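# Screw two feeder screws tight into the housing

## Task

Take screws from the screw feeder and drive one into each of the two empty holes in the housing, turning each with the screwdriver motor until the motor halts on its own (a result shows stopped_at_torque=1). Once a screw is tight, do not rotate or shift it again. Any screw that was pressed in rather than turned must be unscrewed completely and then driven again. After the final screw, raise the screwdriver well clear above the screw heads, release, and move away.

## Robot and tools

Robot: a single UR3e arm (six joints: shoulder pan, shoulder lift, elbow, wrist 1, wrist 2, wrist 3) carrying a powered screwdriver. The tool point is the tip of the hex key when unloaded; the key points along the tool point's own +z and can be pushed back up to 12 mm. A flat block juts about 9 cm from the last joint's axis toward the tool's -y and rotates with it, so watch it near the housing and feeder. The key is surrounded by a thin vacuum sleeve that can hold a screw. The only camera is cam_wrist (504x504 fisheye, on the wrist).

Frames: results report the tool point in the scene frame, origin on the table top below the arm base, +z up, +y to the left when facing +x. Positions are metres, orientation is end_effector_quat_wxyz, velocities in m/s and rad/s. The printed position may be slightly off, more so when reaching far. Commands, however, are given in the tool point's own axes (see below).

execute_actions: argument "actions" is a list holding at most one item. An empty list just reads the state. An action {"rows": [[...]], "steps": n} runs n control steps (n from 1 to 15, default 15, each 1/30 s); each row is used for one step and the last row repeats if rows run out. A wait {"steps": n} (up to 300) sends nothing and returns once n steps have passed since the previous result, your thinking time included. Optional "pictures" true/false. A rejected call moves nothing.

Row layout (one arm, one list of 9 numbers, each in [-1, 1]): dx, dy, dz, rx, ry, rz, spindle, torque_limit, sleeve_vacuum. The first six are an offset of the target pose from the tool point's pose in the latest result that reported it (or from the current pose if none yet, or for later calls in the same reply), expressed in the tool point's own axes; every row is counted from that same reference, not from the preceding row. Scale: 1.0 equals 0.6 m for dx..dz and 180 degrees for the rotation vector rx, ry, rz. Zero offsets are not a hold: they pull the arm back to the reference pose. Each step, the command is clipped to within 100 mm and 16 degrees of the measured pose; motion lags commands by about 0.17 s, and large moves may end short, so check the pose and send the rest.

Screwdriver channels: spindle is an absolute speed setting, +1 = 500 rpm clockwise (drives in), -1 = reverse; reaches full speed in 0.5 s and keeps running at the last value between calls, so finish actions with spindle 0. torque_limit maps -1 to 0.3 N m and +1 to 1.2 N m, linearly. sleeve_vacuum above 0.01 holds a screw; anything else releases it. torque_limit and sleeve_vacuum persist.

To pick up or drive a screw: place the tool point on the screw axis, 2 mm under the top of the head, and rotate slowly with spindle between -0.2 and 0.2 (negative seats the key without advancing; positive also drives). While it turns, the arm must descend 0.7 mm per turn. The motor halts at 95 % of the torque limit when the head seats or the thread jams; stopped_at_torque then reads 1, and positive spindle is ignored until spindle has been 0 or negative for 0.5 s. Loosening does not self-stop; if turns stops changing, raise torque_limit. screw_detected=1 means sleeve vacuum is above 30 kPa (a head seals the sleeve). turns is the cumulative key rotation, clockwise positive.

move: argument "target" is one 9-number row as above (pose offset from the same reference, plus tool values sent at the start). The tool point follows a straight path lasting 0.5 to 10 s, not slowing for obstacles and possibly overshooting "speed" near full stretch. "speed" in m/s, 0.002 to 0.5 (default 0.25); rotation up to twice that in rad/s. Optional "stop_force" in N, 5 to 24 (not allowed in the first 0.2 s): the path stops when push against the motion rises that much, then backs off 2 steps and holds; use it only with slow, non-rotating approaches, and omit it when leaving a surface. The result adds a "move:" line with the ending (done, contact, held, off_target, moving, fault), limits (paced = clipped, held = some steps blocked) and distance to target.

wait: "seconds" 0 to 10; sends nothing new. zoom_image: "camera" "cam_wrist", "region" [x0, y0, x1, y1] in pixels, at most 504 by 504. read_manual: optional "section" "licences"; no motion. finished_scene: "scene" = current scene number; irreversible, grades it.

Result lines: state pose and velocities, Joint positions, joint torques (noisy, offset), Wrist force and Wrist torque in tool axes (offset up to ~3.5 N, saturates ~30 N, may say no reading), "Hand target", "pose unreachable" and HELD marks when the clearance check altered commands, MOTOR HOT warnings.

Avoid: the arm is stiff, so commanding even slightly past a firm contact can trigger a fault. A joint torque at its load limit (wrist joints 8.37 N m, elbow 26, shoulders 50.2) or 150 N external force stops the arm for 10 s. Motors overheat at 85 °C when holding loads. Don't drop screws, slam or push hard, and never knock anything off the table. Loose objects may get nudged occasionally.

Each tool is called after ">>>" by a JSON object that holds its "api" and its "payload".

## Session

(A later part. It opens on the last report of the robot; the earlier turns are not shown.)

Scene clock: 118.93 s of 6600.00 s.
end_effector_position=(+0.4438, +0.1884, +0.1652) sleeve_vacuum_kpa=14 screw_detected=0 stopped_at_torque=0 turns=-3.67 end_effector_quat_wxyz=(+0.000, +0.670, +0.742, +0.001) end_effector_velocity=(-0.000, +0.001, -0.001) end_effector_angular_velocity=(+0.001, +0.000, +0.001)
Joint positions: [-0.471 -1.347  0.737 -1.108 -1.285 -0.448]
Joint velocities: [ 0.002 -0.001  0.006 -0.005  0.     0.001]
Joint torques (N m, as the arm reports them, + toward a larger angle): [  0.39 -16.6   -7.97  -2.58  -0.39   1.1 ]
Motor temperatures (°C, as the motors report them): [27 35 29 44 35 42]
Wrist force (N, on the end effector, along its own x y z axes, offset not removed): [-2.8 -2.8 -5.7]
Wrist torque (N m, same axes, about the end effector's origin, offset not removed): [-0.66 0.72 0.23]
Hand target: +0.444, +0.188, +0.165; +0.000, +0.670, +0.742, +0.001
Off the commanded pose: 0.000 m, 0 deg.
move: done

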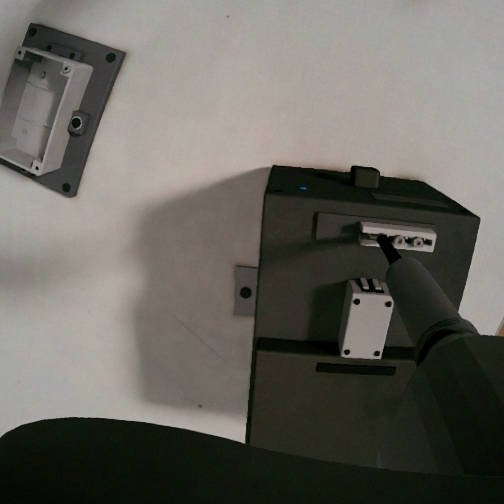

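Try a slow turn.

>>> {"api": "execute_actions", "payload": {"actions": [{"rows":[[0,0,0,0,0,0,-0.05,0,1]],"steps":15}], "pictures": false}}

>>> {"api": "execute_actions", "payload": {"actions": [{"rows":[[0,0,0,0,0,0,0,0,1]],"steps":10}]}}

>>> {"api": "zoom_image", "payload": {"camera": "cam_wrist", "region": [360,215,410,265]}}

Scene clock: 125.00 s of 6600.00 s.
end_effector_position=(+0.4438, +0.1884, +0.1652) sleeve_vacuum_kpa=14 screw_detected=0 stopped_at_torque=0 turns=-3.87 end_effector_quat_wxyz=(+0.000, +0.670, +0.742, +0.001) end_effector_velocity=(-0.001, +0.000, -0.000) end_effector_angular_velocity=(-0.000, +0.001, +0.003)
Joint positions: [-0.471 -1.347  0.737 -1.108 -1.285 -0.448]
Joint velocities: [ 0.002  0.    -0.     0.    -0.001 -0.001]
Joint torques (N m, as the arm reports them, + toward a larger angle): [ -1.2  -12.06 -10.64  -1.13   0.83   0.44]
Motor temperatures (°C, as the motors report them): [27 35 29 44 35 42]
Wrist force (N, on the end effector, along its own x y z axes, offset not removed): [-2.9 -3.2 -5.4]
Wrist torque (N m, same axes, about the end effector's origin, offset not removed): [-0.80 0.75 0.26]
Hand target: +0.444, +0.188, +0.165; +0.000, +0.670, +0.742, +0.001
Off the commanded pose: 0.000 m, 0 deg.
Steps of this call (steps 1 to 90: nothing new was sent; then 2.57 s passed at rest; steps 91 to 105: all 15 steps of this action). Readings (end_effector_position | what the end effector reports):
91: (+0.4438, +0.1884, +0.1651) | sleeve_vacuum_kpa=14 screw_detected=0 stopped_at_torque=0 turns=-3.68
92: (+0.4438, +0.1884, +0.1651) | sleeve_vacuum_kpa=14 screw_detected=0 stopped_at_torque=0 turns=-3.69
94: (+0.4438, +0.1884, +0.1652) | sleeve_vacuum_kpa=14 screw_detected=0 stopped_at_torque=0 turns=-3.72
98: (+0.4438, +0.1884, +0.1652) | sleeve_vacuum_kpa=14 screw_detected=0 stopped_at_torque=0 turns=-3.78
105: the state above

Scene clock: 125.33 s of 6600.00 s.
end_effector_position=(+0.4438, +0.1884, +0.1652) sleeve_vacuum_kpa=14 screw_detected=0 stopped_at_torque=0 turns=-3.87 end_effector_quat_wxyz=(+0.000, +0.670, +0.742, +0.001) end_effector_velocity=(-0.000, +0.000, +0.000) end_effector_angular_velocity=(+0.001, -0.000, +0.001)
Joint positions: [-0.471 -1.347  0.737 -1.108 -1.285 -0.448]
Joint velocities: [ 0.    -0.    -0.     0.     0.001 -0.001]
Joint torques (N m, as the arm reports them, + toward a larger angle): [ -1.21 -12.36 -10.53  -1.18   0.84   0.38]
Motor temperatures (°C, as the motors report them): [27 35 29 44 35 42]
Wrist force (N, on the end effector, along its own x y z axes, offset not removed): [-2.2 -3.1 -5.7]
Wrist torque (N m, same axes, about the end effector's origin, offset not removed): [-0.71 0.53 0.25]
Hand target: +0.444, +0.188, +0.165; +0.000, +0.670, +0.742, +0.001
Off the commanded pose: 0.000 m, 0 deg.
Steps of this call (steps 1 to 10: all 10 steps of this action). Readings (end_effector_position | what the end effector reports):
1: (+0.4438, +0.1884, +0.1652) | sleeve_vacuum_kpa=14 screw_detected=0 stopped_at_torque=0 turns=-3.87
2: (+0.4438, +0.1884, +0.1652) | sleeve_vacuum_kpa=14 screw_detected=0 stopped_at_torque=0 turns=-3.87
4: (+0.4438, +0.1884, +0.1652) | sleeve_vacuum_kpa=14 screw_detected=0 stopped_at_torque=0 turns=-3.87
8: (+0.4438, +0.1884, +0.1652) | sleeve_vacuum_kpa=14 screw_detected=0 stopped_at_torque=0 turns=-3.87
10: the state above

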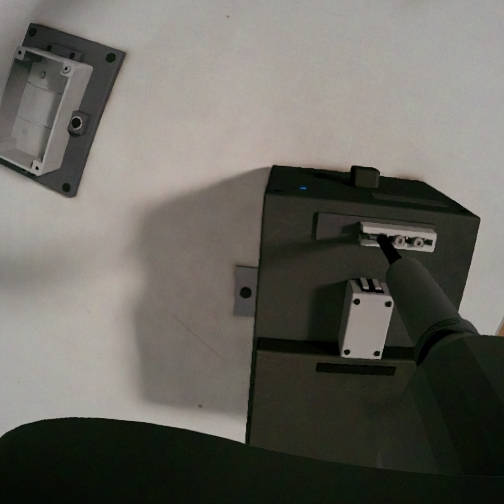

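Region (360, 215, 410, 265) of cam_wrist's 504x504 image, scaled by 10.080, with more detail than that image has.

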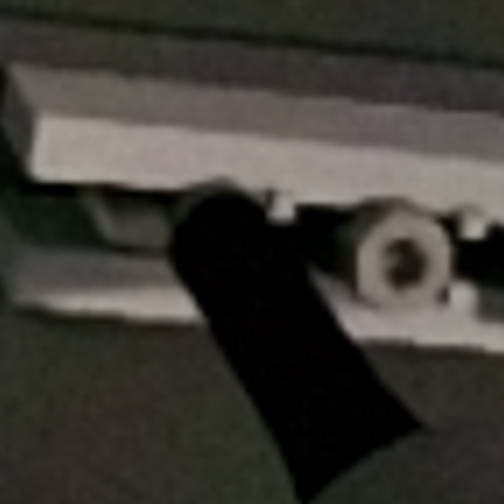

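>>> {"api": "move", "payload": {"target": [0.0015,0.0006,0,0,0,0,-0.05,0,1], "speed": 0.002}}

>>> {"api": "execute_actions", "payload": {"actions": [{"rows":[[0,0,0,0,0,0,0,0,1]],"steps":10}]}}

>>> {"api": "zoom_image", "payload": {"camera": "cam_wrist", "region": [360,215,410,265]}}

Scene clock: 137.07 s of 6600.00 s.
end_effector_position=(+0.4441, +0.1893, +0.1652) sleeve_vacuum_kpa=14 screw_detected=0 stopped_at_torque=0 turns=-4.17 end_effector_quat_wxyz=(+0.000, +0.670, +0.742, +0.001) end_effector_velocity=(-0.000, +0.001, -0.000) end_effector_angular_velocity=(+0.001, +0.001, -0.001)
Joint positions: [-0.469 -1.345  0.733 -1.107 -1.285 -0.445]
Joint velocities: [ 0.002  0.001 -0.002  0.001 -0.     0.003]
Joint torques (N m, as the arm reports them, + toward a larger angle): [  0.79 -11.7  -10.58  -1.1   -0.42   1.15]
Motor temperatures (°C, as the motors report them): [27 35 29 44 35 42]
Wrist force (N, on the end effector, along its own x y z axes, offset not removed): [-2.6 -3.4 -5.8]
Wrist torque (N m, same axes, about the end effector's origin, offset not removed): [-0.81 0.64 0.24]
Hand target: +0.444, +0.189, +0.165; +0.000, +0.670, +0.742, +0.001
Off the commanded pose: 0.000 m, 0 deg.
After step 90, 8.03 s passed at rest.
move: done

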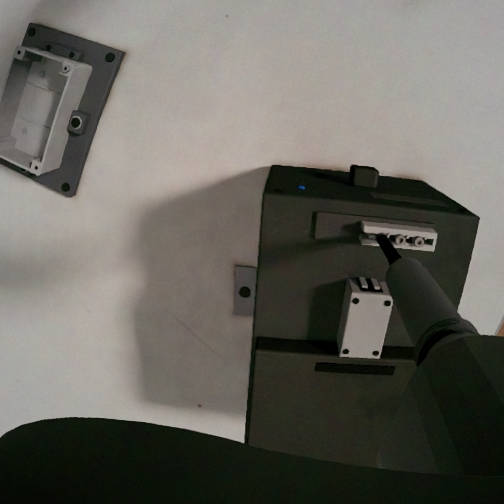

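Scene clock: 137.40 s of 6600.00 s.
end_effector_position=(+0.4441, +0.1893, +0.1652) sleeve_vacuum_kpa=14 screw_detected=0 stopped_at_torque=0 turns=-4.17 end_effector_quat_wxyz=(+0.000, +0.670, +0.742, +0.001) end_effector_velocity=(+0.000, -0.000, +0.000) end_effector_angular_velocity=(+0.000, +0.000, -0.000)
Joint positions: [-0.469 -1.345  0.733 -1.107 -1.285 -0.445]
Joint velocities: [-0.001 -0.     0.     0.     0.001 -0.001]
Joint torques (N m, as the arm reports them, + toward a larger angle): [ -0.29 -13.54  -9.46  -1.33  -0.33   0.86]
Motor temperatures (°C, as the motors report them): [27 35 29 44 35 42]
Wrist force (N, on the end effector, along its own x y z axes, offset not removed): [-2.9 -3.3 -5.1]
Wrist torque (N m, same axes, about the end effector's origin, offset not removed): [-0.82 0.75 0.25]
Hand target: +0.444, +0.189, +0.165; +0.000, +0.670, +0.742, +0.001
Off the commanded pose: 0.000 m, 0 deg.
Steps of this call (steps 1 to 10: all 10 steps of this action). Readings (end_effector_position | what the end effector reports):
1: (+0.4441, +0.1893, +0.1652) | sleeve_vacuum_kpa=14 screw_detected=0 stopped_at_torque=0 turns=-4.17
2: (+0.4441, +0.1893, +0.1652) | sleeve_vacuum_kpa=14 screw_detected=0 stopped_at_torque=0 turns=-4.17
4: (+0.4441, +0.1893, +0.1652) | sleeve_vacuum_kpa=14 screw_detected=0 stopped_at_torque=0 turns=-4.17
8: (+0.4441, +0.1893, +0.1652) | sleeve_vacuum_kpa=14 screw_detected=0 stopped_at_torque=0 turns=-4.17
10: the state above

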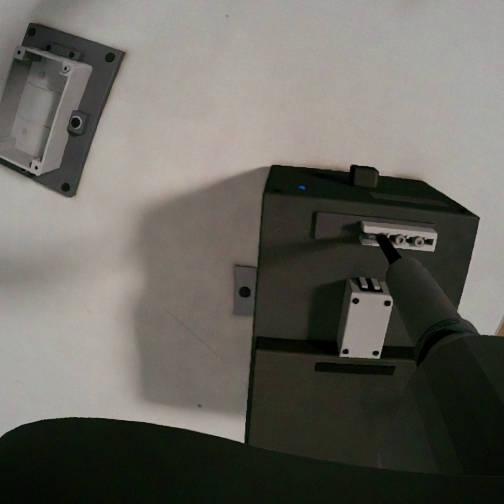

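Region (360, 215, 410, 265) of cam_wrist's 504x504 image, scaled by 10.080, with more detail than that image has.

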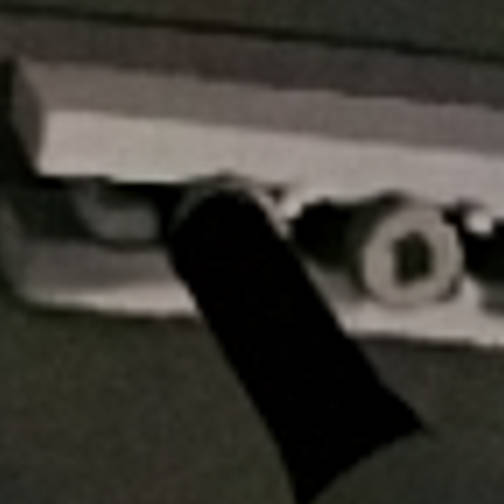

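>>> {"api": "move", "payload": {"target": [0,0,-0.006,0,0,0,0,0,1], "speed": 0.01}}

>>> {"api": "move", "payload": {"target": [-0.0014,-0.0027,0,0,0,0,0,0,1], "speed": 0.005}}

>>> {"api": "move", "payload": {"target": [0,0,0.006,0,0,0,0,0,1], "speed": 0.004}}

>>> {"api": "execute_actions", "payload": {"actions": [{"rows":[[0,0,0,0,0,0,-0.1,0,1]],"steps":15}], "pictures": false}}

>>> {"api": "execute_actions", "payload": {"actions": [{"rows":[[0,0,0,0,0,0,0,0,1]],"steps":10}]}}

>>> {"api": "zoom_image", "payload": {"camera": "cam_wrist", "region": [360,215,410,265]}}

Scene clock: 147.33 s of 6600.00 s.
end_effector_position=(+0.4440, +0.1893, +0.1686) sleeve_vacuum_kpa=14 screw_detected=0 stopped_at_torque=0 turns=-4.17 end_effector_quat_wxyz=(+0.000, +0.670, +0.742, +0.001) end_effector_velocity=(+0.000, -0.001, +0.001) end_effector_angular_velocity=(-0.000, +0.001, -0.003)
Joint positions: [-0.472 -1.337  0.705 -1.085 -1.284 -0.448]
Joint velocities: [-0.003  0.006 -0.016  0.012 -0.    -0.001]
Joint torques (N m, as the arm reports them, + toward a larger angle): [ -4.46 -14.36 -11.66  -1.28   1.33  -1.13]
Motor temperatures (°C, as the motors report them): [27 35 29 44 35 42]
Wrist force (N, on the end effector, along its own x y z axes, offset not removed): [-3.0 -2.6 -0.5]
Wrist torque (N m, same axes, about the end effector's origin, offset not removed): [-0.69 0.81 0.23]
Hand target: +0.444, +0.189, +0.169; +0.000, +0.670, +0.742, +0.001
Off the commanded pose: 0.000 m, 0 deg.
After step 90, 6.23 s passed at rest.
move: done

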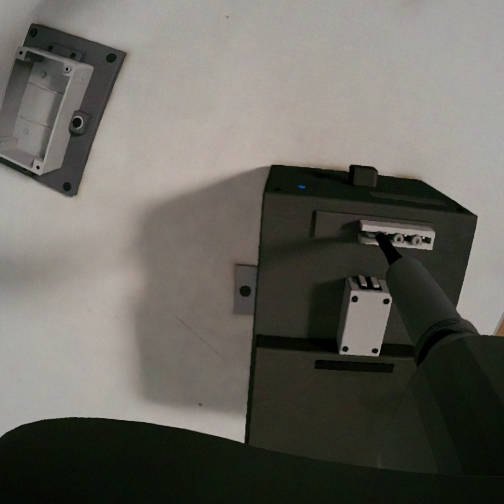

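Scene clock: 148.03 s of 6600.00 s.
end_effector_position=(+0.4426, +0.1884, +0.1686) sleeve_vacuum_kpa=28 screw_detected=0 stopped_at_torque=0 turns=-4.17 end_effector_quat_wxyz=(+0.000, +0.670, +0.742, +0.001) end_effector_velocity=(-0.001, -0.001, -0.000) end_effector_angular_velocity=(+0.000, +0.001, -0.002)
Joint positions: [-0.476 -1.347  0.719 -1.089 -1.284 -0.453]
Joint velocities: [-0.004 -0.005  0.008 -0.001  0.001 -0.002]
Joint torques (N m, as the arm reports them, + toward a larger angle): [ -5.13 -17.38  -6.73  -0.86  -0.58  -1.66]
Motor temperatures (°C, as the motors report them): [27 35 29 44 35 42]
Wrist force (N, on the end effector, along its own x y z axes, offset not removed): [0.1 3.6 -1.4]
Wrist torque (N m, same axes, about the end effector's origin, offset not removed): [-1.00 0.84 0.29]
Hand target: +0.442, +0.188, +0.169; +0.000, +0.670, +0.742, +0.001
Off the commanded pose: 0.000 m, 0 deg.
move: done

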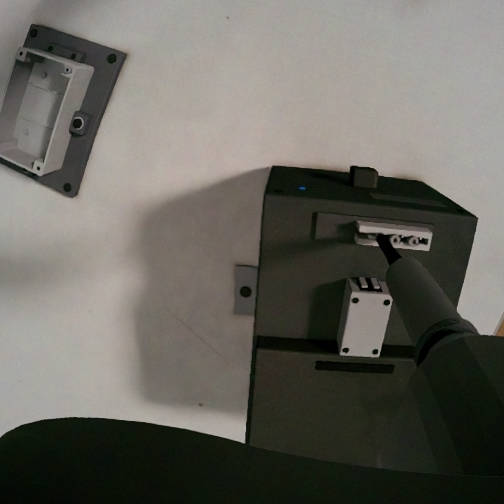

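Scene clock: 149.17 s of 6600.00 s.
end_effector_position=(+0.4426, +0.1884, +0.1651) sleeve_vacuum_kpa=28 screw_detected=0 stopped_at_torque=0 turns=-4.17 end_effector_quat_wxyz=(+0.000, +0.670, +0.742, +0.001) end_effector_velocity=(+0.000, +0.001, -0.000) end_effector_angular_velocity=(-0.000, -0.003, +0.002)
Joint positions: [-0.473 -1.354  0.749 -1.112 -1.284 -0.449]
Joint velocities: [ 0.001 -0.005  0.008 -0.006  0.    -0.   ]
Joint torques (N m, as the arm reports them, + toward a larger angle): [  0.23 -16.63  -6.21  -0.75  -2.43   0.54]
Motor temperatures (°C, as the motors report them): [27 35 29 44 35 42]
Wrist force (N, on the end effector, along its own x y z axes, offset not removed): [0.4 4.3 -6.2]
Wrist torque (N m, same axes, about the end effector's origin, offset not removed): [-0.67 0.67 0.22]
Hand target: +0.443, +0.188, +0.165; +0.000, +0.670, +0.742, +0.001
Off the commanded pose: 0.000 m, 0 deg.
move: done

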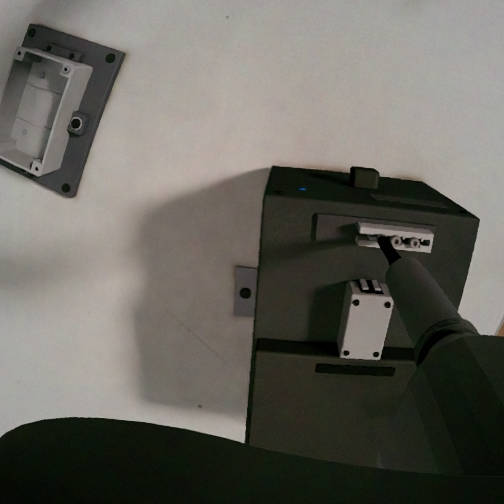

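Scene clock: 149.67 s of 6600.00 s.
end_effector_position=(+0.4426, +0.1884, +0.1651) sleeve_vacuum_kpa=28 screw_detected=0 stopped_at_torque=0 turns=-4.57 end_effector_quat_wxyz=(+0.000, +0.670, +0.742, +0.001) end_effector_velocity=(+0.000, -0.001, +0.000) end_effector_angular_velocity=(-0.001, -0.001, -0.001)
Joint positions: [-0.473 -1.354  0.749 -1.112 -1.284 -0.449]
Joint velocities: [-0.001  0.    -0.    -0.001 -0.001 -0.   ]
Joint torques (N m, as the arm reports them, + toward a larger angle): [ -0.35 -11.76  -8.99   0.7   -2.39   0.23]
Motor temperatures (°C, as the motors report them): [27 35 29 44 35 42]
Wrist force (N, on the end effector, along its own x y z axes, offset not removed): [0.1 4.9 -5.3]
Wrist torque (N m, same axes, about the end effector's origin, offset not removed): [-0.63 0.70 0.23]
Hand target: +0.443, +0.188, +0.165; +0.000, +0.670, +0.742, +0.001
Off the commanded pose: 0.000 m, 0 deg.
Steps of this call (steps 1 to 15: all 15 steps of this action). Readings (end_effector_position | what the end effector reports):
1: (+0.4426, +0.1884, +0.1651) | sleeve_vacuum_kpa=28 screw_detected=0 stopped_at_torque=0 turns=-4.18
2: (+0.4426, +0.1884, +0.1651) | sleeve_vacuum_kpa=28 screw_detected=0 stopped_at_torque=0 turns=-4.21
4: (+0.4426, +0.1884, +0.1651) | sleeve_vacuum_kpa=28 screw_detected=0 stopped_at_torque=0 turns=-4.27
8: (+0.4426, +0.1884, +0.1651) | sleeve_vacuum_kpa=28 screw_detected=0 stopped_at_torque=0 turns=-4.38
15: the state above

Scene clock: 150.00 s of 6600.00 s.
end_effector_position=(+0.4426, +0.1884, +0.1651) sleeve_vacuum_kpa=28 screw_detected=0 stopped_at_torque=0 turns=-4.57 end_effector_quat_wxyz=(+0.000, +0.670, +0.742, +0.001) end_effector_velocity=(+0.000, -0.000, -0.000) end_effector_angular_velocity=(-0.000, +0.000, -0.000)
Joint positions: [-0.473 -1.354  0.749 -1.112 -1.284 -0.449]
Joint velocities: [ 0.     0.001  0.    -0.    -0.     0.   ]
Joint torques (N m, as the arm reports them, + toward a larger angle): [ -0.29 -11.69  -8.8    0.78  -2.38   0.23]
Motor temperatures (°C, as the motors report them): [27 35 29 44 35 42]
Wrist force (N, on the end effector, along its own x y z axes, offset not removed): [-0.7 4.8 -6.1]
Wrist torque (N m, same axes, about the end effector's origin, offset not removed): [-0.67 0.85 0.23]
Hand target: +0.443, +0.188, +0.165; +0.000, +0.670, +0.742, +0.001
Off the commanded pose: 0.000 m, 0 deg.
Steps of this call (steps 1 to 10: all 10 steps of this action). Readings (end_effector_position | what the end effector reports):
1: (+0.4426, +0.1884, +0.1651) | sleeve_vacuum_kpa=28 screw_detected=0 stopped_at_torque=0 turns=-4.57
2: (+0.4426, +0.1884, +0.1651) | sleeve_vacuum_kpa=28 screw_detected=0 stopped_at_torque=0 turns=-4.57
4: (+0.4426, +0.1884, +0.1651) | sleeve_vacuum_kpa=28 screw_detected=0 stopped_at_torque=0 turns=-4.57
8: (+0.4426, +0.1884, +0.1651) | sleeve_vacuum_kpa=28 screw_detected=0 stopped_at_torque=0 turns=-4.57
10: the state above

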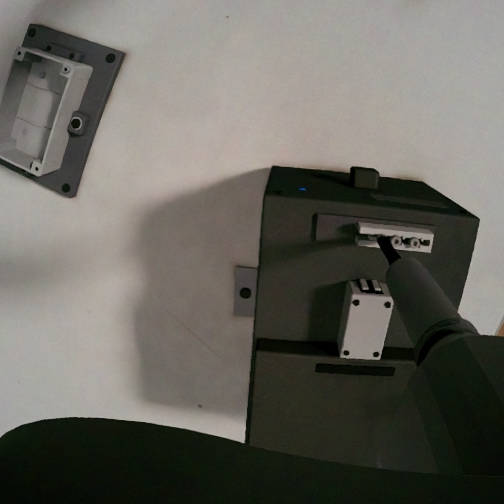

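Region (360, 215, 410, 265) of cam_wrist's 504x504 image, scaled by 10.080, with more detail than that image has.

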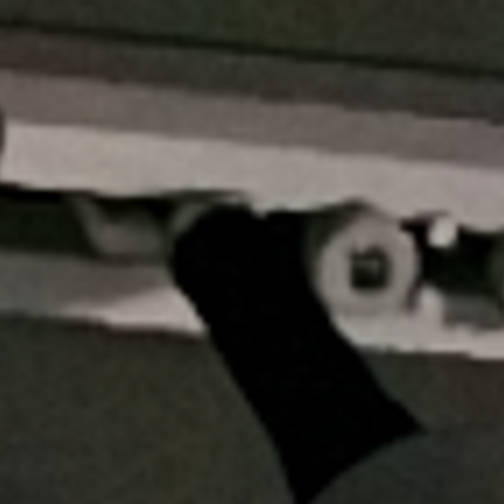

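>>> {"api": "move", "payload": {"target": [0,0.0018,-0.005,0,0,0,-0.1,0,1], "speed": 0.004}}

>>> {"api": "execute_actions", "payload": {"actions": [{"rows":[[0,0,0,0,0,0,0,0,1]],"steps":10}]}}

>>> {"api": "zoom_image", "payload": {"camera": "cam_wrist", "region": [360,215,410,265]}}

Scene clock: 157.40 s of 6600.00 s.
end_effector_position=(+0.4436, +0.1885, +0.1680) sleeve_vacuum_kpa=31 screw_detected=1 stopped_at_torque=0 turns=-5.40 end_effector_quat_wxyz=(+0.000, +0.670, +0.742, +0.001) end_effector_velocity=(+0.000, -0.000, +0.001) end_effector_angular_velocity=(-0.000, -0.000, -0.002)
Joint positions: [-0.474 -1.342  0.715 -1.09  -1.284 -0.451]
Joint velocities: [-0.001  0.004 -0.012  0.008 -0.     0.001]
Joint torques (N m, as the arm reports them, + toward a larger angle): [ -5.1  -12.74 -10.45  -0.69  -0.06  -1.26]
Motor temperatures (°C, as the motors report them): [27 35 29 44 35 42]
Wrist force (N, on the end effector, along its own x y z axes, offset not removed): [0.0 0.2 -4.0]
Wrist torque (N m, same axes, about the end effector's origin, offset not removed): [-0.64 0.74 0.20]
Hand target: +0.444, +0.189, +0.168; +0.000, +0.670, +0.742, +0.001
Off the commanded pose: 0.000 m, 0 deg.
After step 90, 3.40 s passed at rest.
move: done

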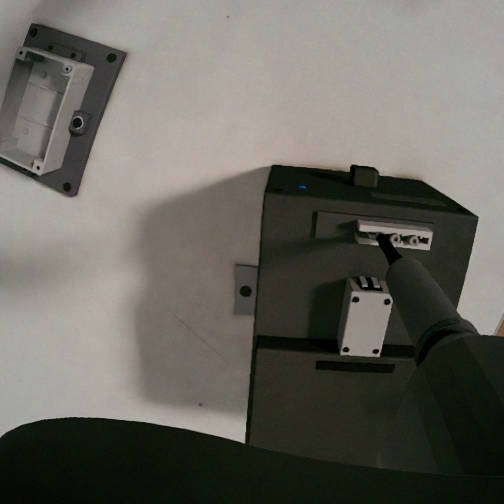

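Scene clock: 157.73 s of 6600.00 s.
end_effector_position=(+0.4436, +0.1885, +0.1680) sleeve_vacuum_kpa=31 screw_detected=1 stopped_at_torque=0 turns=-5.40 end_effector_quat_wxyz=(+0.000, +0.670, +0.742, +0.001) end_effector_velocity=(-0.000, -0.001, +0.000) end_effector_angular_velocity=(-0.002, -0.000, +0.001)
Joint positions: [-0.474 -1.342  0.715 -1.09  -1.284 -0.451]
Joint velocities: [-0.001 -0.001  0.001 -0.001 -0.001 -0.002]
Joint torques (N m, as the arm reports them, + toward a larger angle): [ -5.14 -17.02  -7.13  -2.09  -0.11  -1.22]
Motor temperatures (°C, as the motors report them): [27 35 29 44 35 42]
Wrist force (N, on the end effector, along its own x y z axes, offset not removed): [0.1 0.1 -4.0]
Wrist torque (N m, same axes, about the end effector's origin, offset not removed): [-0.71 0.71 0.20]
Hand target: +0.444, +0.189, +0.168; +0.000, +0.670, +0.742, +0.001
Off the commanded pose: 0.000 m, 0 deg.
Steps of this call (steps 1 to 10: all 10 steps of this action). Readings (end_effector_position | what the end effector reports):
1: (+0.4436, +0.1885, +0.1681) | sleeve_vacuum_kpa=31 screw_detected=1 stopped_at_torque=0 turns=-5.40
2: (+0.4436, +0.1885, +0.1681) | sleeve_vacuum_kpa=31 screw_detected=1 stopped_at_torque=0 turns=-5.40
4: (+0.4436, +0.1885, +0.1681) | sleeve_vacuum_kpa=31 screw_detected=1 stopped_at_torque=0 turns=-5.40
8: (+0.4436, +0.1885, +0.1680) | sleeve_vacuum_kpa=31 screw_detected=1 stopped_at_torque=0 turns=-5.40
10: the state above

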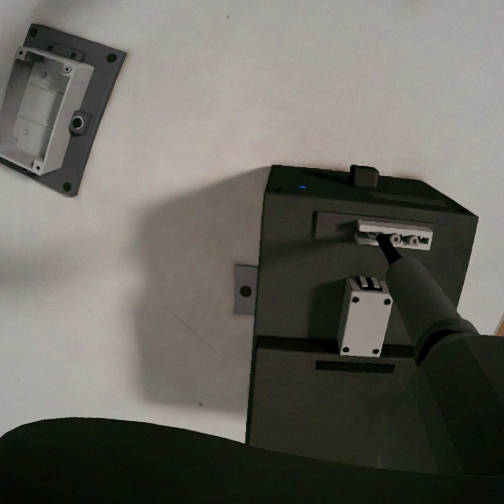

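Region (360, 215, 410, 265) of cam_wrist's 504x504 image, scaled by 10.080, with more detail than that image has.

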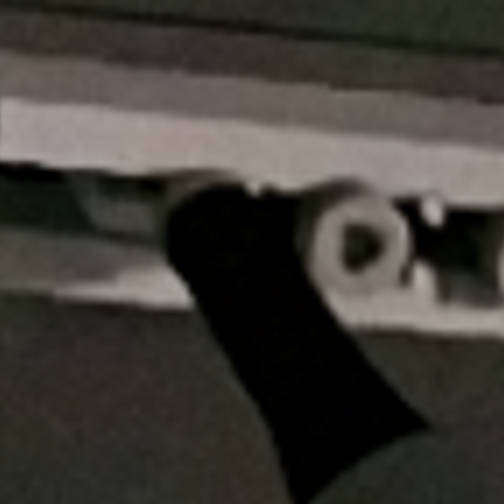

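Follow the force: +x, +y.

>>> {"api": "move", "payload": {"target": [0.002,0.001,-0.001,0,0,0,-0.1,0,1], "speed": 0.002}}

>>> {"api": "execute_actions", "payload": {"actions": [{"rows":[[0,0,0,0,0,0,0,0,1]],"steps":10}]}}

>>> {"api": "zoom_image", "payload": {"camera": "cam_wrist", "region": [360,215,410,265]}}

Scene clock: 164.80 s of 6600.00 s.
end_effector_position=(+0.4441, +0.1897, +0.1686) sleeve_vacuum_kpa=39 screw_detected=1 stopped_at_torque=0 turns=-6.16 end_effector_quat_wxyz=(+0.000, +0.670, +0.742, +0.001) end_effector_velocity=(-0.000, +0.000, +0.001) end_effector_angular_velocity=(-0.001, -0.001, +0.002)
Joint positions: [-0.471 -1.337  0.704 -1.085 -1.284 -0.447]
Joint velocities: [ 0.001  0.    -0.004  0.003 -0.    -0.001]
Joint torques (N m, as the arm reports them, + toward a larger angle): [  0.12 -14.04 -11.77  -1.07  -0.19   1.09]
Motor temperatures (°C, as the motors report them): [27 35 29 44 35 42]
Wrist force (N, on the end effector, along its own x y z axes, offset not removed): [-2.5 -2.2 -0.9]
Wrist torque (N m, same axes, about the end effector's origin, offset not removed): [-0.64 0.61 0.20]
Hand target: +0.444, +0.190, +0.169; +0.000, +0.670, +0.742, +0.001
Off the commanded pose: 0.000 m, 0 deg.
After step 90, 3.13 s passed at rest.
move: done

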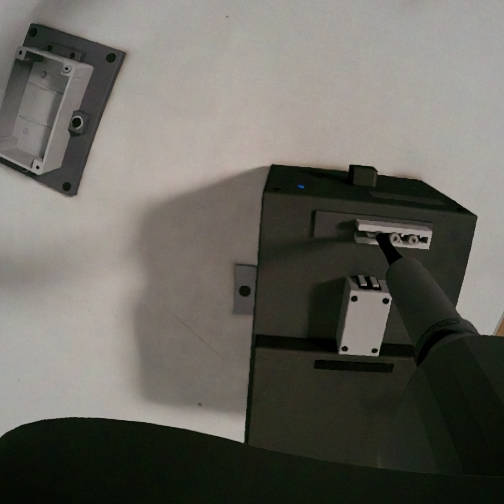

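Scene clock: 165.13 s of 6600.00 s.
end_effector_position=(+0.4441, +0.1897, +0.1686) sleeve_vacuum_kpa=39 screw_detected=1 stopped_at_torque=0 turns=-6.16 end_effector_quat_wxyz=(+0.000, +0.670, +0.742, +0.001) end_effector_velocity=(+0.000, -0.001, +0.001) end_effector_angular_velocity=(-0.002, -0.002, -0.000)
Joint positions: [-0.471 -1.337  0.704 -1.085 -1.284 -0.447]
Joint velocities: [-0.001 -0.002  0.    -0.    -0.001  0.   ]
Joint torques (N m, as the arm reports them, + toward a larger angle): [ -0.36 -15.78  -8.93  -1.99  -0.12   0.87]
Motor temperatures (°C, as the motors report them): [27 35 29 44 35 42]
Wrist force (N, on the end effector, along its own x y z axes, offset not removed): [-2.9 -2.4 -0.6]
Wrist torque (N m, same axes, about the end effector's origin, offset not removed): [-0.63 0.72 0.19]
Hand target: +0.444, +0.190, +0.169; +0.000, +0.670, +0.742, +0.001
Off the commanded pose: 0.000 m, 0 deg.
Steps of this call (steps 1 to 10: all 10 steps of this action). Readings (end_effector_position | what the end effector reports):
1: (+0.4441, +0.1897, +0.1686) | sleeve_vacuum_kpa=39 screw_detected=1 stopped_at_torque=0 turns=-6.16
2: (+0.4441, +0.1897, +0.1686) | sleeve_vacuum_kpa=39 screw_detected=1 stopped_at_torque=0 turns=-6.16
4: (+0.4441, +0.1897, +0.1686) | sleeve_vacuum_kpa=39 screw_detected=1 stopped_at_torque=0 turns=-6.16
8: (+0.4441, +0.1897, +0.1686) | sleeve_vacuum_kpa=39 screw_detected=1 stopped_at_torque=0 turns=-6.16
10: the state above

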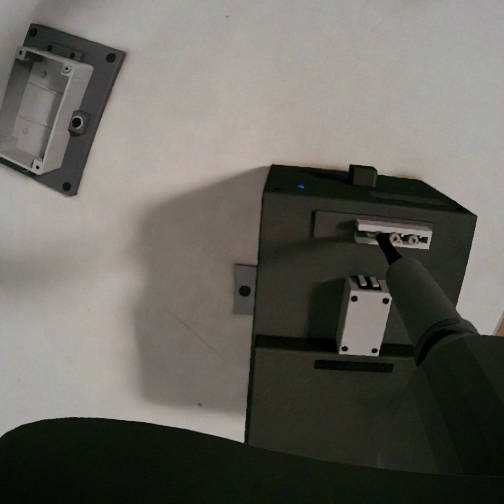

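Region (360, 215, 410, 265) of cam_wrist's 504x504 image, scaled by 10.080, with more detail than that image has.

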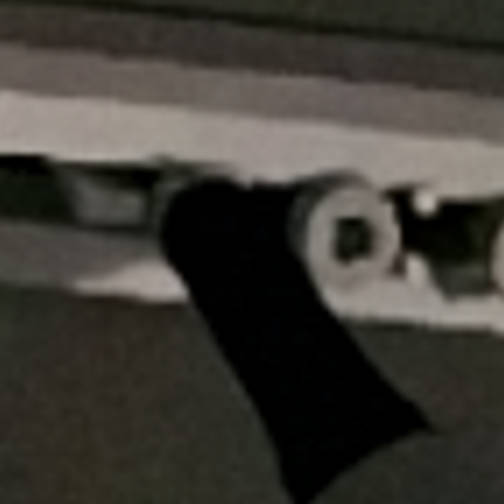

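Lift and inspect.

>>> {"api": "move", "payload": {"target": [0,0,-0.035,0,0,0,-0.05,0,1], "speed": 0.01}}

>>> {"api": "execute_actions", "payload": {"actions": [{"rows":[[0,0,0,0,0,0,0,0,1]],"steps":3}]}}

>>> {"api": "zoom_image", "payload": {"camera": "cam_wrist", "region": [350,200,420,270]}}

Scene clock: 174.97 s of 6600.00 s.
end_effector_position=(+0.4440, +0.1897, +0.1893) sleeve_vacuum_kpa=39 screw_detected=1 stopped_at_torque=0 turns=-7.14 end_effector_quat_wxyz=(+0.000, +0.670, +0.742, +0.001) end_effector_velocity=(-0.000, +0.001, +0.002) end_effector_angular_velocity=(+0.001, +0.003, +0.003)
Joint positions: [-0.49  -1.273  0.491 -0.931 -1.281 -0.467]
Joint velocities: [ 0.001  0.018 -0.043  0.027 -0.    -0.003]
Joint torques (N m, as the arm reports them, + toward a larger angle): [ -4.63 -13.63 -10.58  -1.23   0.89  -1.03]
Motor temperatures (°C, as the motors report them): [27 35 29 44 35 42]
Wrist force (N, on the end effector, along its own x y z axes, offset not removed): [-2.1 -3.1 -0.2]
Wrist torque (N m, same axes, about the end effector's origin, offset not removed): [-0.87 0.56 0.28]
Hand target: +0.444, +0.190, +0.190; +0.000, +0.670, +0.742, +0.001
Off the commanded pose: 0.000 m, 0 deg.
After step 90, 4.50 s passed at rest.
move: done

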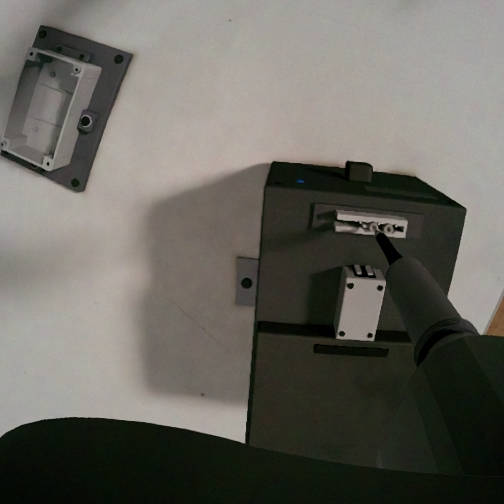

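Scene clock: 175.07 s of 6600.00 s.
end_effector_position=(+0.4440, +0.1897, +0.1894) sleeve_vacuum_kpa=39 screw_detected=1 stopped_at_torque=0 turns=-7.14 end_effector_quat_wxyz=(+0.000, +0.670, +0.742, +0.001) end_effector_velocity=(-0.001, +0.000, -0.001) end_effector_angular_velocity=(+0.001, +0.002, +0.000)
Joint positions: [-0.49  -1.272  0.489 -0.93  -1.281 -0.467]
Joint velocities: [ 0.    -0.     0.003 -0.    -0.    -0.001]
Joint torques (N m, as the arm reports them, + toward a larger angle): [ -4.37 -17.5   -7.34  -2.27   0.52  -1.  ]
Motor temperatures (°C, as the motors report them): [27 35 29 44 35 42]
Wrist force (N, on the end effector, along its own x y z axes, offset not removed): [-2.0 -1.7 -0.1]
Wrist torque (N m, same axes, about the end effector's origin, offset not removed): [-0.46 0.55 0.12]
Hand target: +0.444, +0.190, +0.189; +0.000, +0.670, +0.742, +0.001
Off the commanded pose: 0.000 m, 0 deg.
Steps of this call (steps 1 to 3: all 3 steps of this action). Readings (end_effector_position | what the end effector reports):
1: (+0.4440, +0.1897, +0.1894) | sleeve_vacuum_kpa=39 screw_detected=1 stopped_at_torque=0 turns=-7.14
2: (+0.4440, +0.1897, +0.1894) | sleeve_vacuum_kpa=39 screw_detected=1 stopped_at_torque=0 turns=-7.14
3: the state above

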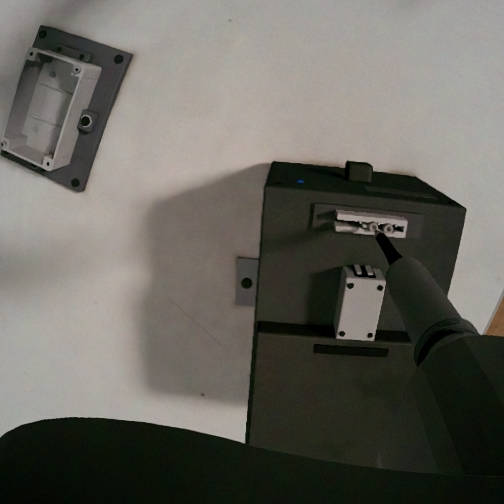

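Region (350, 200, 420, 270) of cam_wrist's 504x504 image, scaled by 7.200, with more detail than that image has.

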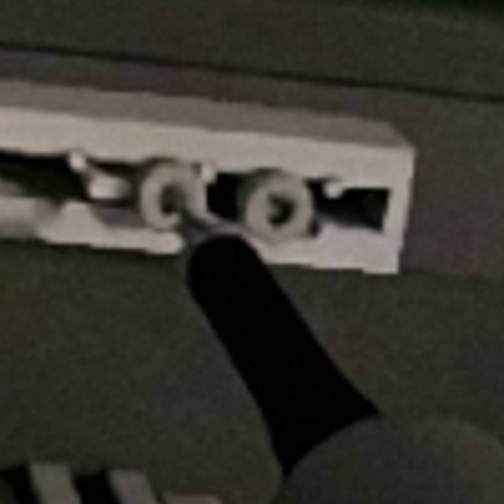

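>>> {"api": "move", "payload": {"target": [-0.17,-0.02,0,0,0,0,0,0,1], "speed": 0.1}}

>>> {"api": "move", "payload": {"target": [-0.28,0,0.11,0,0,0,0,0,1], "speed": 0.1}}

>>> {"api": "zoom_image", "payload": {"camera": "cam_wrist", "region": [300,150,420,270]}}

Scene clock: 184.27 s of 6600.00 s.
end_effector_position=(+0.4425, +0.0872, +0.1891) sleeve_vacuum_kpa=39 screw_detected=1 stopped_at_torque=0 turns=-7.14 end_effector_quat_wxyz=(+0.000, +0.670, +0.742, +0.001) end_effector_velocity=(-0.000, -0.001, -0.000) end_effector_angular_velocity=(+0.002, +0.001, +0.002)
Joint positions: [-0.764 -1.266  0.576 -0.936 -1.255 -0.753]
Joint velocities: [-0.003  0.003 -0.002  0.002  0.001 -0.006]
Joint torques (N m, as the arm reports them, + toward a larger angle): [ -5.41 -12.58 -10.65  -1.02   1.4   -1.03]
Motor temperatures (°C, as the motors report them): [27 35 29 44 35 42]
Wrist force (N, on the end effector, along its own x y z axes, offset not removed): [-2.5 -2.6 0.5]
Wrist torque (N m, same axes, about the end effector's origin, offset not removed): [-0.70 0.71 0.23]
Hand target: +0.443, +0.087, +0.189; +0.000, +0.670, +0.742, +0.001
Off the commanded pose: 0.000 m, 0 deg.
After step 90, 4.67 s passed at rest.
move: done

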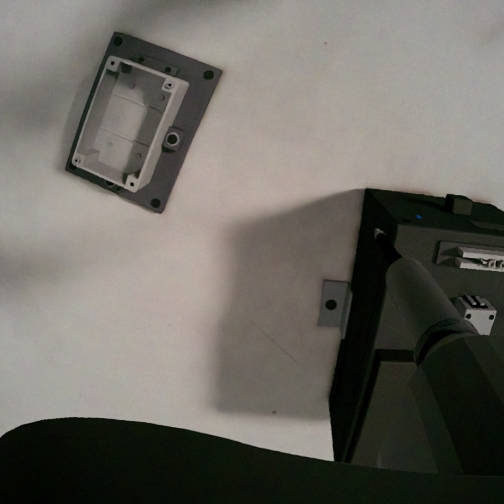

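Scene clock: 186.57 s of 6600.00 s.
end_effector_position=(+0.4598, -0.0796, +0.1228) sleeve_vacuum_kpa=39 screw_detected=1 stopped_at_torque=0 turns=-7.14 end_effector_quat_wxyz=(+0.000, +0.670, +0.742, +0.001) end_effector_velocity=(+0.001, -0.002, -0.001) end_effector_angular_velocity=(+0.000, +0.002, -0.001)
Joint positions: [-0.984 -0.947  0.55  -1.158 -1.25  -0.984]
Joint velocities: [-0.     0.017 -0.025  0.01  -0.002 -0.   ]
Joint torques (N m, as the arm reports them, + toward a larger angle): [ -8.35 -16.98 -11.08  -0.94  -0.44  -1.01]
Motor temperatures (°C, as the motors report them): [27 35 29 44 35 42]
Wrist force (N, on the end effector, along its own x y z axes, offset not removed): [-3.0 -2.6 -0.8]
Wrist torque (N m, same axes, about the end effector's origin, offset not removed): [-0.70 0.75 0.25]
Hand target: +0.460, -0.080, +0.123; -0.000, +0.670, +0.742, +0.001
Off the commanded pose: 0.000 m, 0 deg.
move: done

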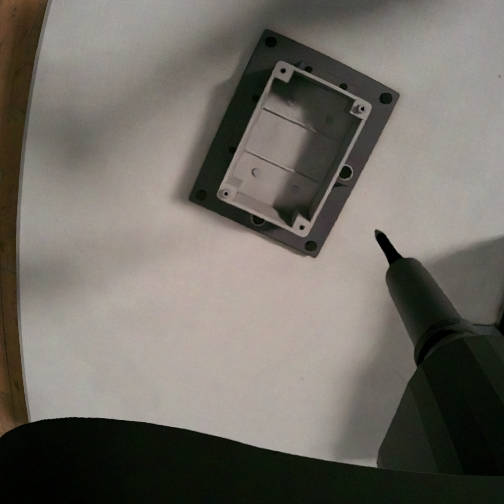

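Region (300, 150, 420, 270) of cam_wrist's 504x504 image, scaled by 4.200, with more detail than that image has.

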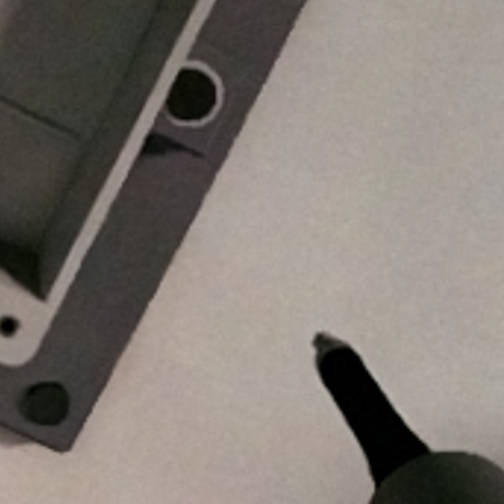

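>>> {"api": "move", "payload": {"target": [-0.077,0.035,0.04,0,0,0.33,0,0,1], "speed": 0.2}}

>>> {"api": "zoom_image", "payload": {"camera": "cam_wrist", "region": [320,170,440,290]}}

>>> {"api": "move", "payload": {"target": [0,0,0.017,0,0,0,0,0,1], "speed": 0.01, "stop_force": 5}}

>>> {"api": "zoom_image", "payload": {"camera": "cam_wrist", "region": [320,170,440,290]}}

Scene clock: 197.93 s of 6600.00 s.
end_effector_position=(+0.4854, -0.1235, +0.0988) sleeve_vacuum_kpa=39 screw_detected=1 stopped_at_torque=0 turns=-7.14 end_effector_quat_wxyz=(-0.000, +0.950, +0.314, +0.000) end_effector_velocity=(+0.000, -0.001, -0.000) end_effector_angular_velocity=(-0.003, -0.002, -0.014)
Joint positions: [-1.064 -1.145  1.028 -1.41  -1.253 -0.033]
Joint velocities: [-0.001 -0.009  0.016 -0.01   0.     0.014]
Joint torques (N m, as the arm reports them, + toward a larger angle): [ -3.62 -20.03  -9.99  -2.96   1.65   1.  ]
Motor temperatures (°C, as the motors report them): [27 35 29 44 35 42]
Wrist force (N, on the end effector, along its own x y z axes, offset not removed): [-2.7 -2.4 0.3]
Wrist torque (N m, same axes, about the end effector's origin, offset not removed): [-0.68 0.76 0.20]
Hand target: +0.485, -0.123, +0.099; -0.000, +0.950, +0.313, +0.001
Off the commanded pose: 0.000 m, 0 deg.
After step 90, 5.30 s passed at rest.
move: done

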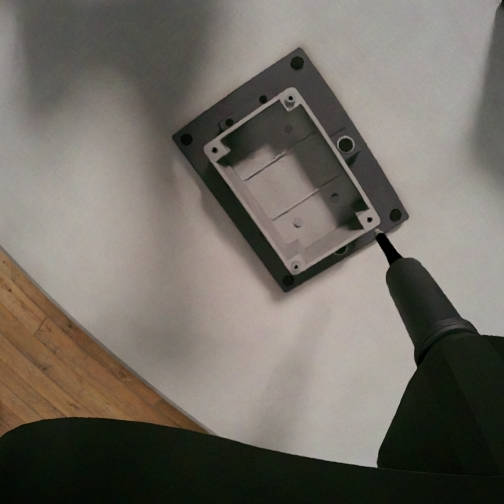

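Region (320, 170, 440, 290) of cam_wrist's 504x504 image, scaled by 4.200, with more detail than that image has.

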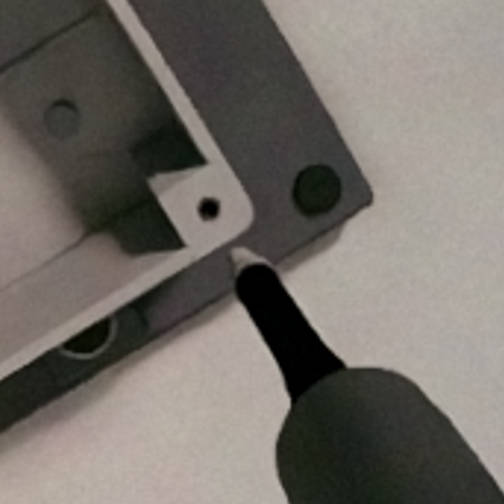

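Scene clock: 199.17 s of 6600.00 s.
end_effector_position=(+0.4854, -0.1234, +0.0888) sleeve_vacuum_kpa=39 screw_detected=1 stopped_at_torque=0 turns=-7.14 end_effector_quat_wxyz=(-0.000, +0.950, +0.314, +0.000) end_effector_velocity=(-0.000, +0.000, -0.002) end_effector_angular_velocity=(+0.000, -0.000, +0.000)
Joint positions: [-1.056 -1.146  1.076 -1.459 -1.253 -0.025]
Joint velocities: [ 0.002 -0.001  0.011 -0.011  0.     0.001]
Joint torques (N m, as the arm reports them, + toward a larger angle): [ -3.67 -19.67  -9.94  -2.95   1.66   1.07]
Motor temperatures (°C, as the motors report them): [27 35 29 44 35 42]
Wrist force (N, on the end effector, along its own x y z axes, offset not removed): [-2.6 -2.3 0.1]
Wrist torque (N m, same axes, about the end effector's origin, offset not removed): [-0.62 0.70 0.21]
Hand target: +0.485, -0.123, +0.089; -0.000, +0.950, +0.314, +0.000
Off the commanded pose: 0.000 m, 0 deg.
move: done

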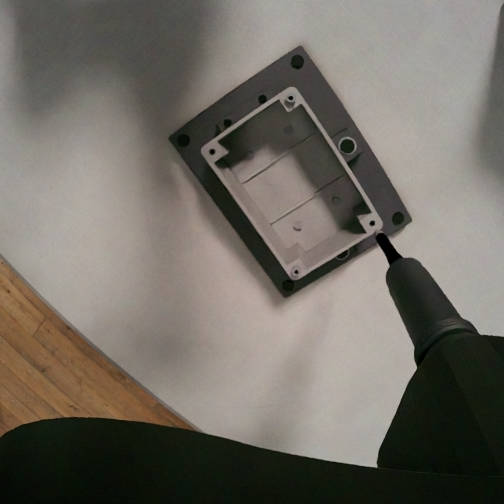

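Region (320, 170, 440, 290) of cam_wrist's 504x504 image, scaled by 4.200, with more detail than that image has.

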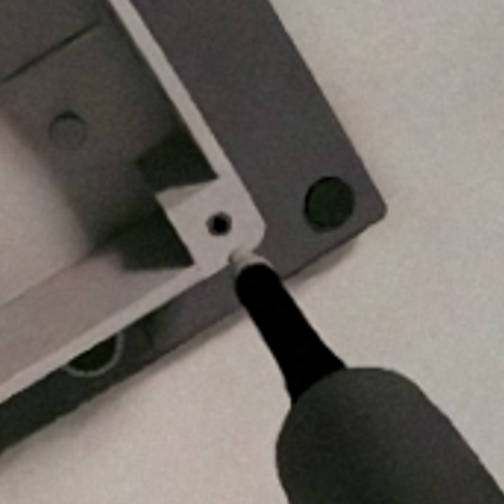

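>>> {"api": "move", "payload": {"target": [0,0,0.023,0,0,0,0,0,1], "speed": 0.006, "stop_force": 5}}

>>> {"api": "zoom_image", "payload": {"camera": "cam_wrist", "region": [355,205,405,255]}}

Scene clock: 205.97 s of 6600.00 s.
end_effector_position=(+0.4854, -0.1234, +0.0752) sleeve_vacuum_kpa=39 screw_detected=1 stopped_at_torque=0 turns=-7.14 end_effector_quat_wxyz=(-0.000, +0.950, +0.314, +0.000) end_effector_velocity=(+0.000, -0.000, -0.001) end_effector_angular_velocity=(-0.000, -0.001, -0.000)
Joint positions: [-1.045 -1.144  1.135 -1.524 -1.252 -0.014]
Joint velocities: [ 0.    -0.001  0.006 -0.006  0.     0.001]
Joint torques (N m, as the arm reports them, + toward a larger angle): [ -3.3  -15.31 -10.06  -3.1    1.64   1.06]
Motor temperatures (°C, as the motors report them): [27 36 29 44 35 42]
Wrist force (N, on the end effector, along its own x y z axes, offset not removed): [-3.0 -2.0 -0.5]
Wrist torque (N m, same axes, about the end effector's origin, offset not removed): [-0.51 0.79 0.20]
Hand target: +0.485, -0.123, +0.075; -0.000, +0.950, +0.314, +0.000
Off the commanded pose: 0.000 m, 0 deg.
After step 90, 1.30 s passed at rest.
move: done

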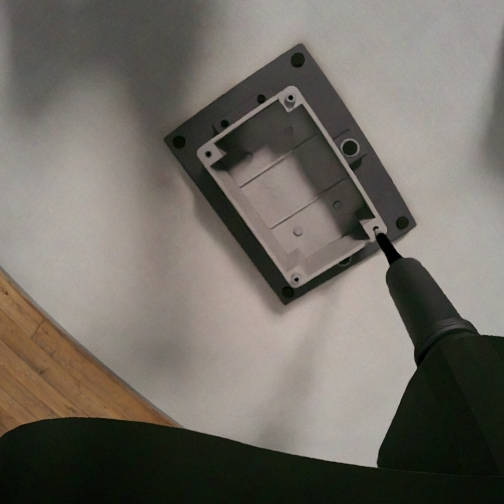

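Region (355, 205, 405, 255) of cam_wrist's 504x504 image, scaled by 10.080, with more detail than that image has.

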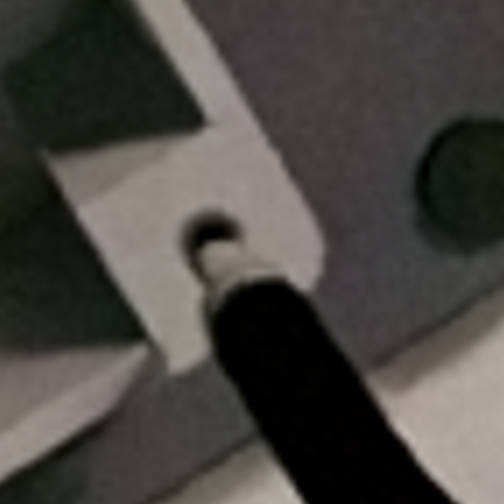

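>>> {"api": "move", "payload": {"target": [0.0003,0,0.017,0,0,0,0,0,1], "speed": 0.003, "stop_force": 5}}

>>> {"api": "zoom_image", "payload": {"camera": "cam_wrist", "region": [355,205,405,255]}}

Scene clock: 214.27 s of 6600.00 s.
end_effector_position=(+0.4856, -0.1233, +0.0650) sleeve_vacuum_kpa=39 screw_detected=1 stopped_at_torque=0 turns=-7.14 end_effector_quat_wxyz=(-0.000, +0.950, +0.314, +0.000) end_effector_velocity=(-0.000, +0.000, -0.001) end_effector_angular_velocity=(+0.001, +0.000, -0.001)
Joint positions: [-1.037 -1.141  1.176 -1.571 -1.252 -0.005]
Joint velocities: [ 0.001  0.001  0.003 -0.003  0.     0.002]
Joint torques (N m, as the arm reports them, + toward a larger angle): [ -3.02 -14.12  -9.11  -2.94   1.37   1.11]
Motor temperatures (°C, as the motors report them): [27 36 29 44 35 42]
Wrist force (N, on the end effector, along its own x y z axes, offset not removed): [-2.9 -2.5 -3.9]
Wrist torque (N m, same axes, about the end effector's origin, offset not removed): [-0.56 0.70 0.20]
Hand target: +0.486, -0.123, +0.065; -0.000, +0.950, +0.314, +0.000
Off the commanded pose: 0.000 m, 0 deg.
After step 90, 1.73 s passed at rest.
move: done

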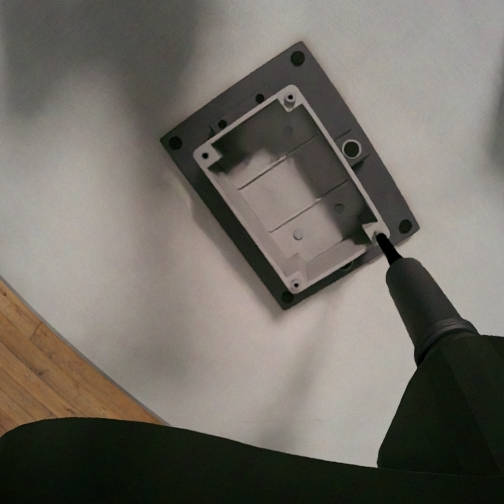

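Region (355, 205, 405, 255) of cam_wrist's 504x504 image, scaled by 10.080, with more detail than that image has.

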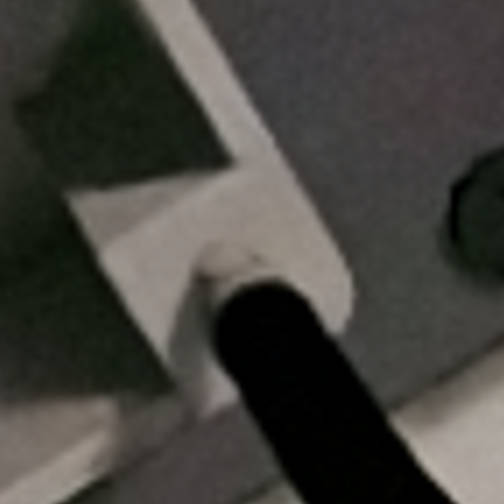

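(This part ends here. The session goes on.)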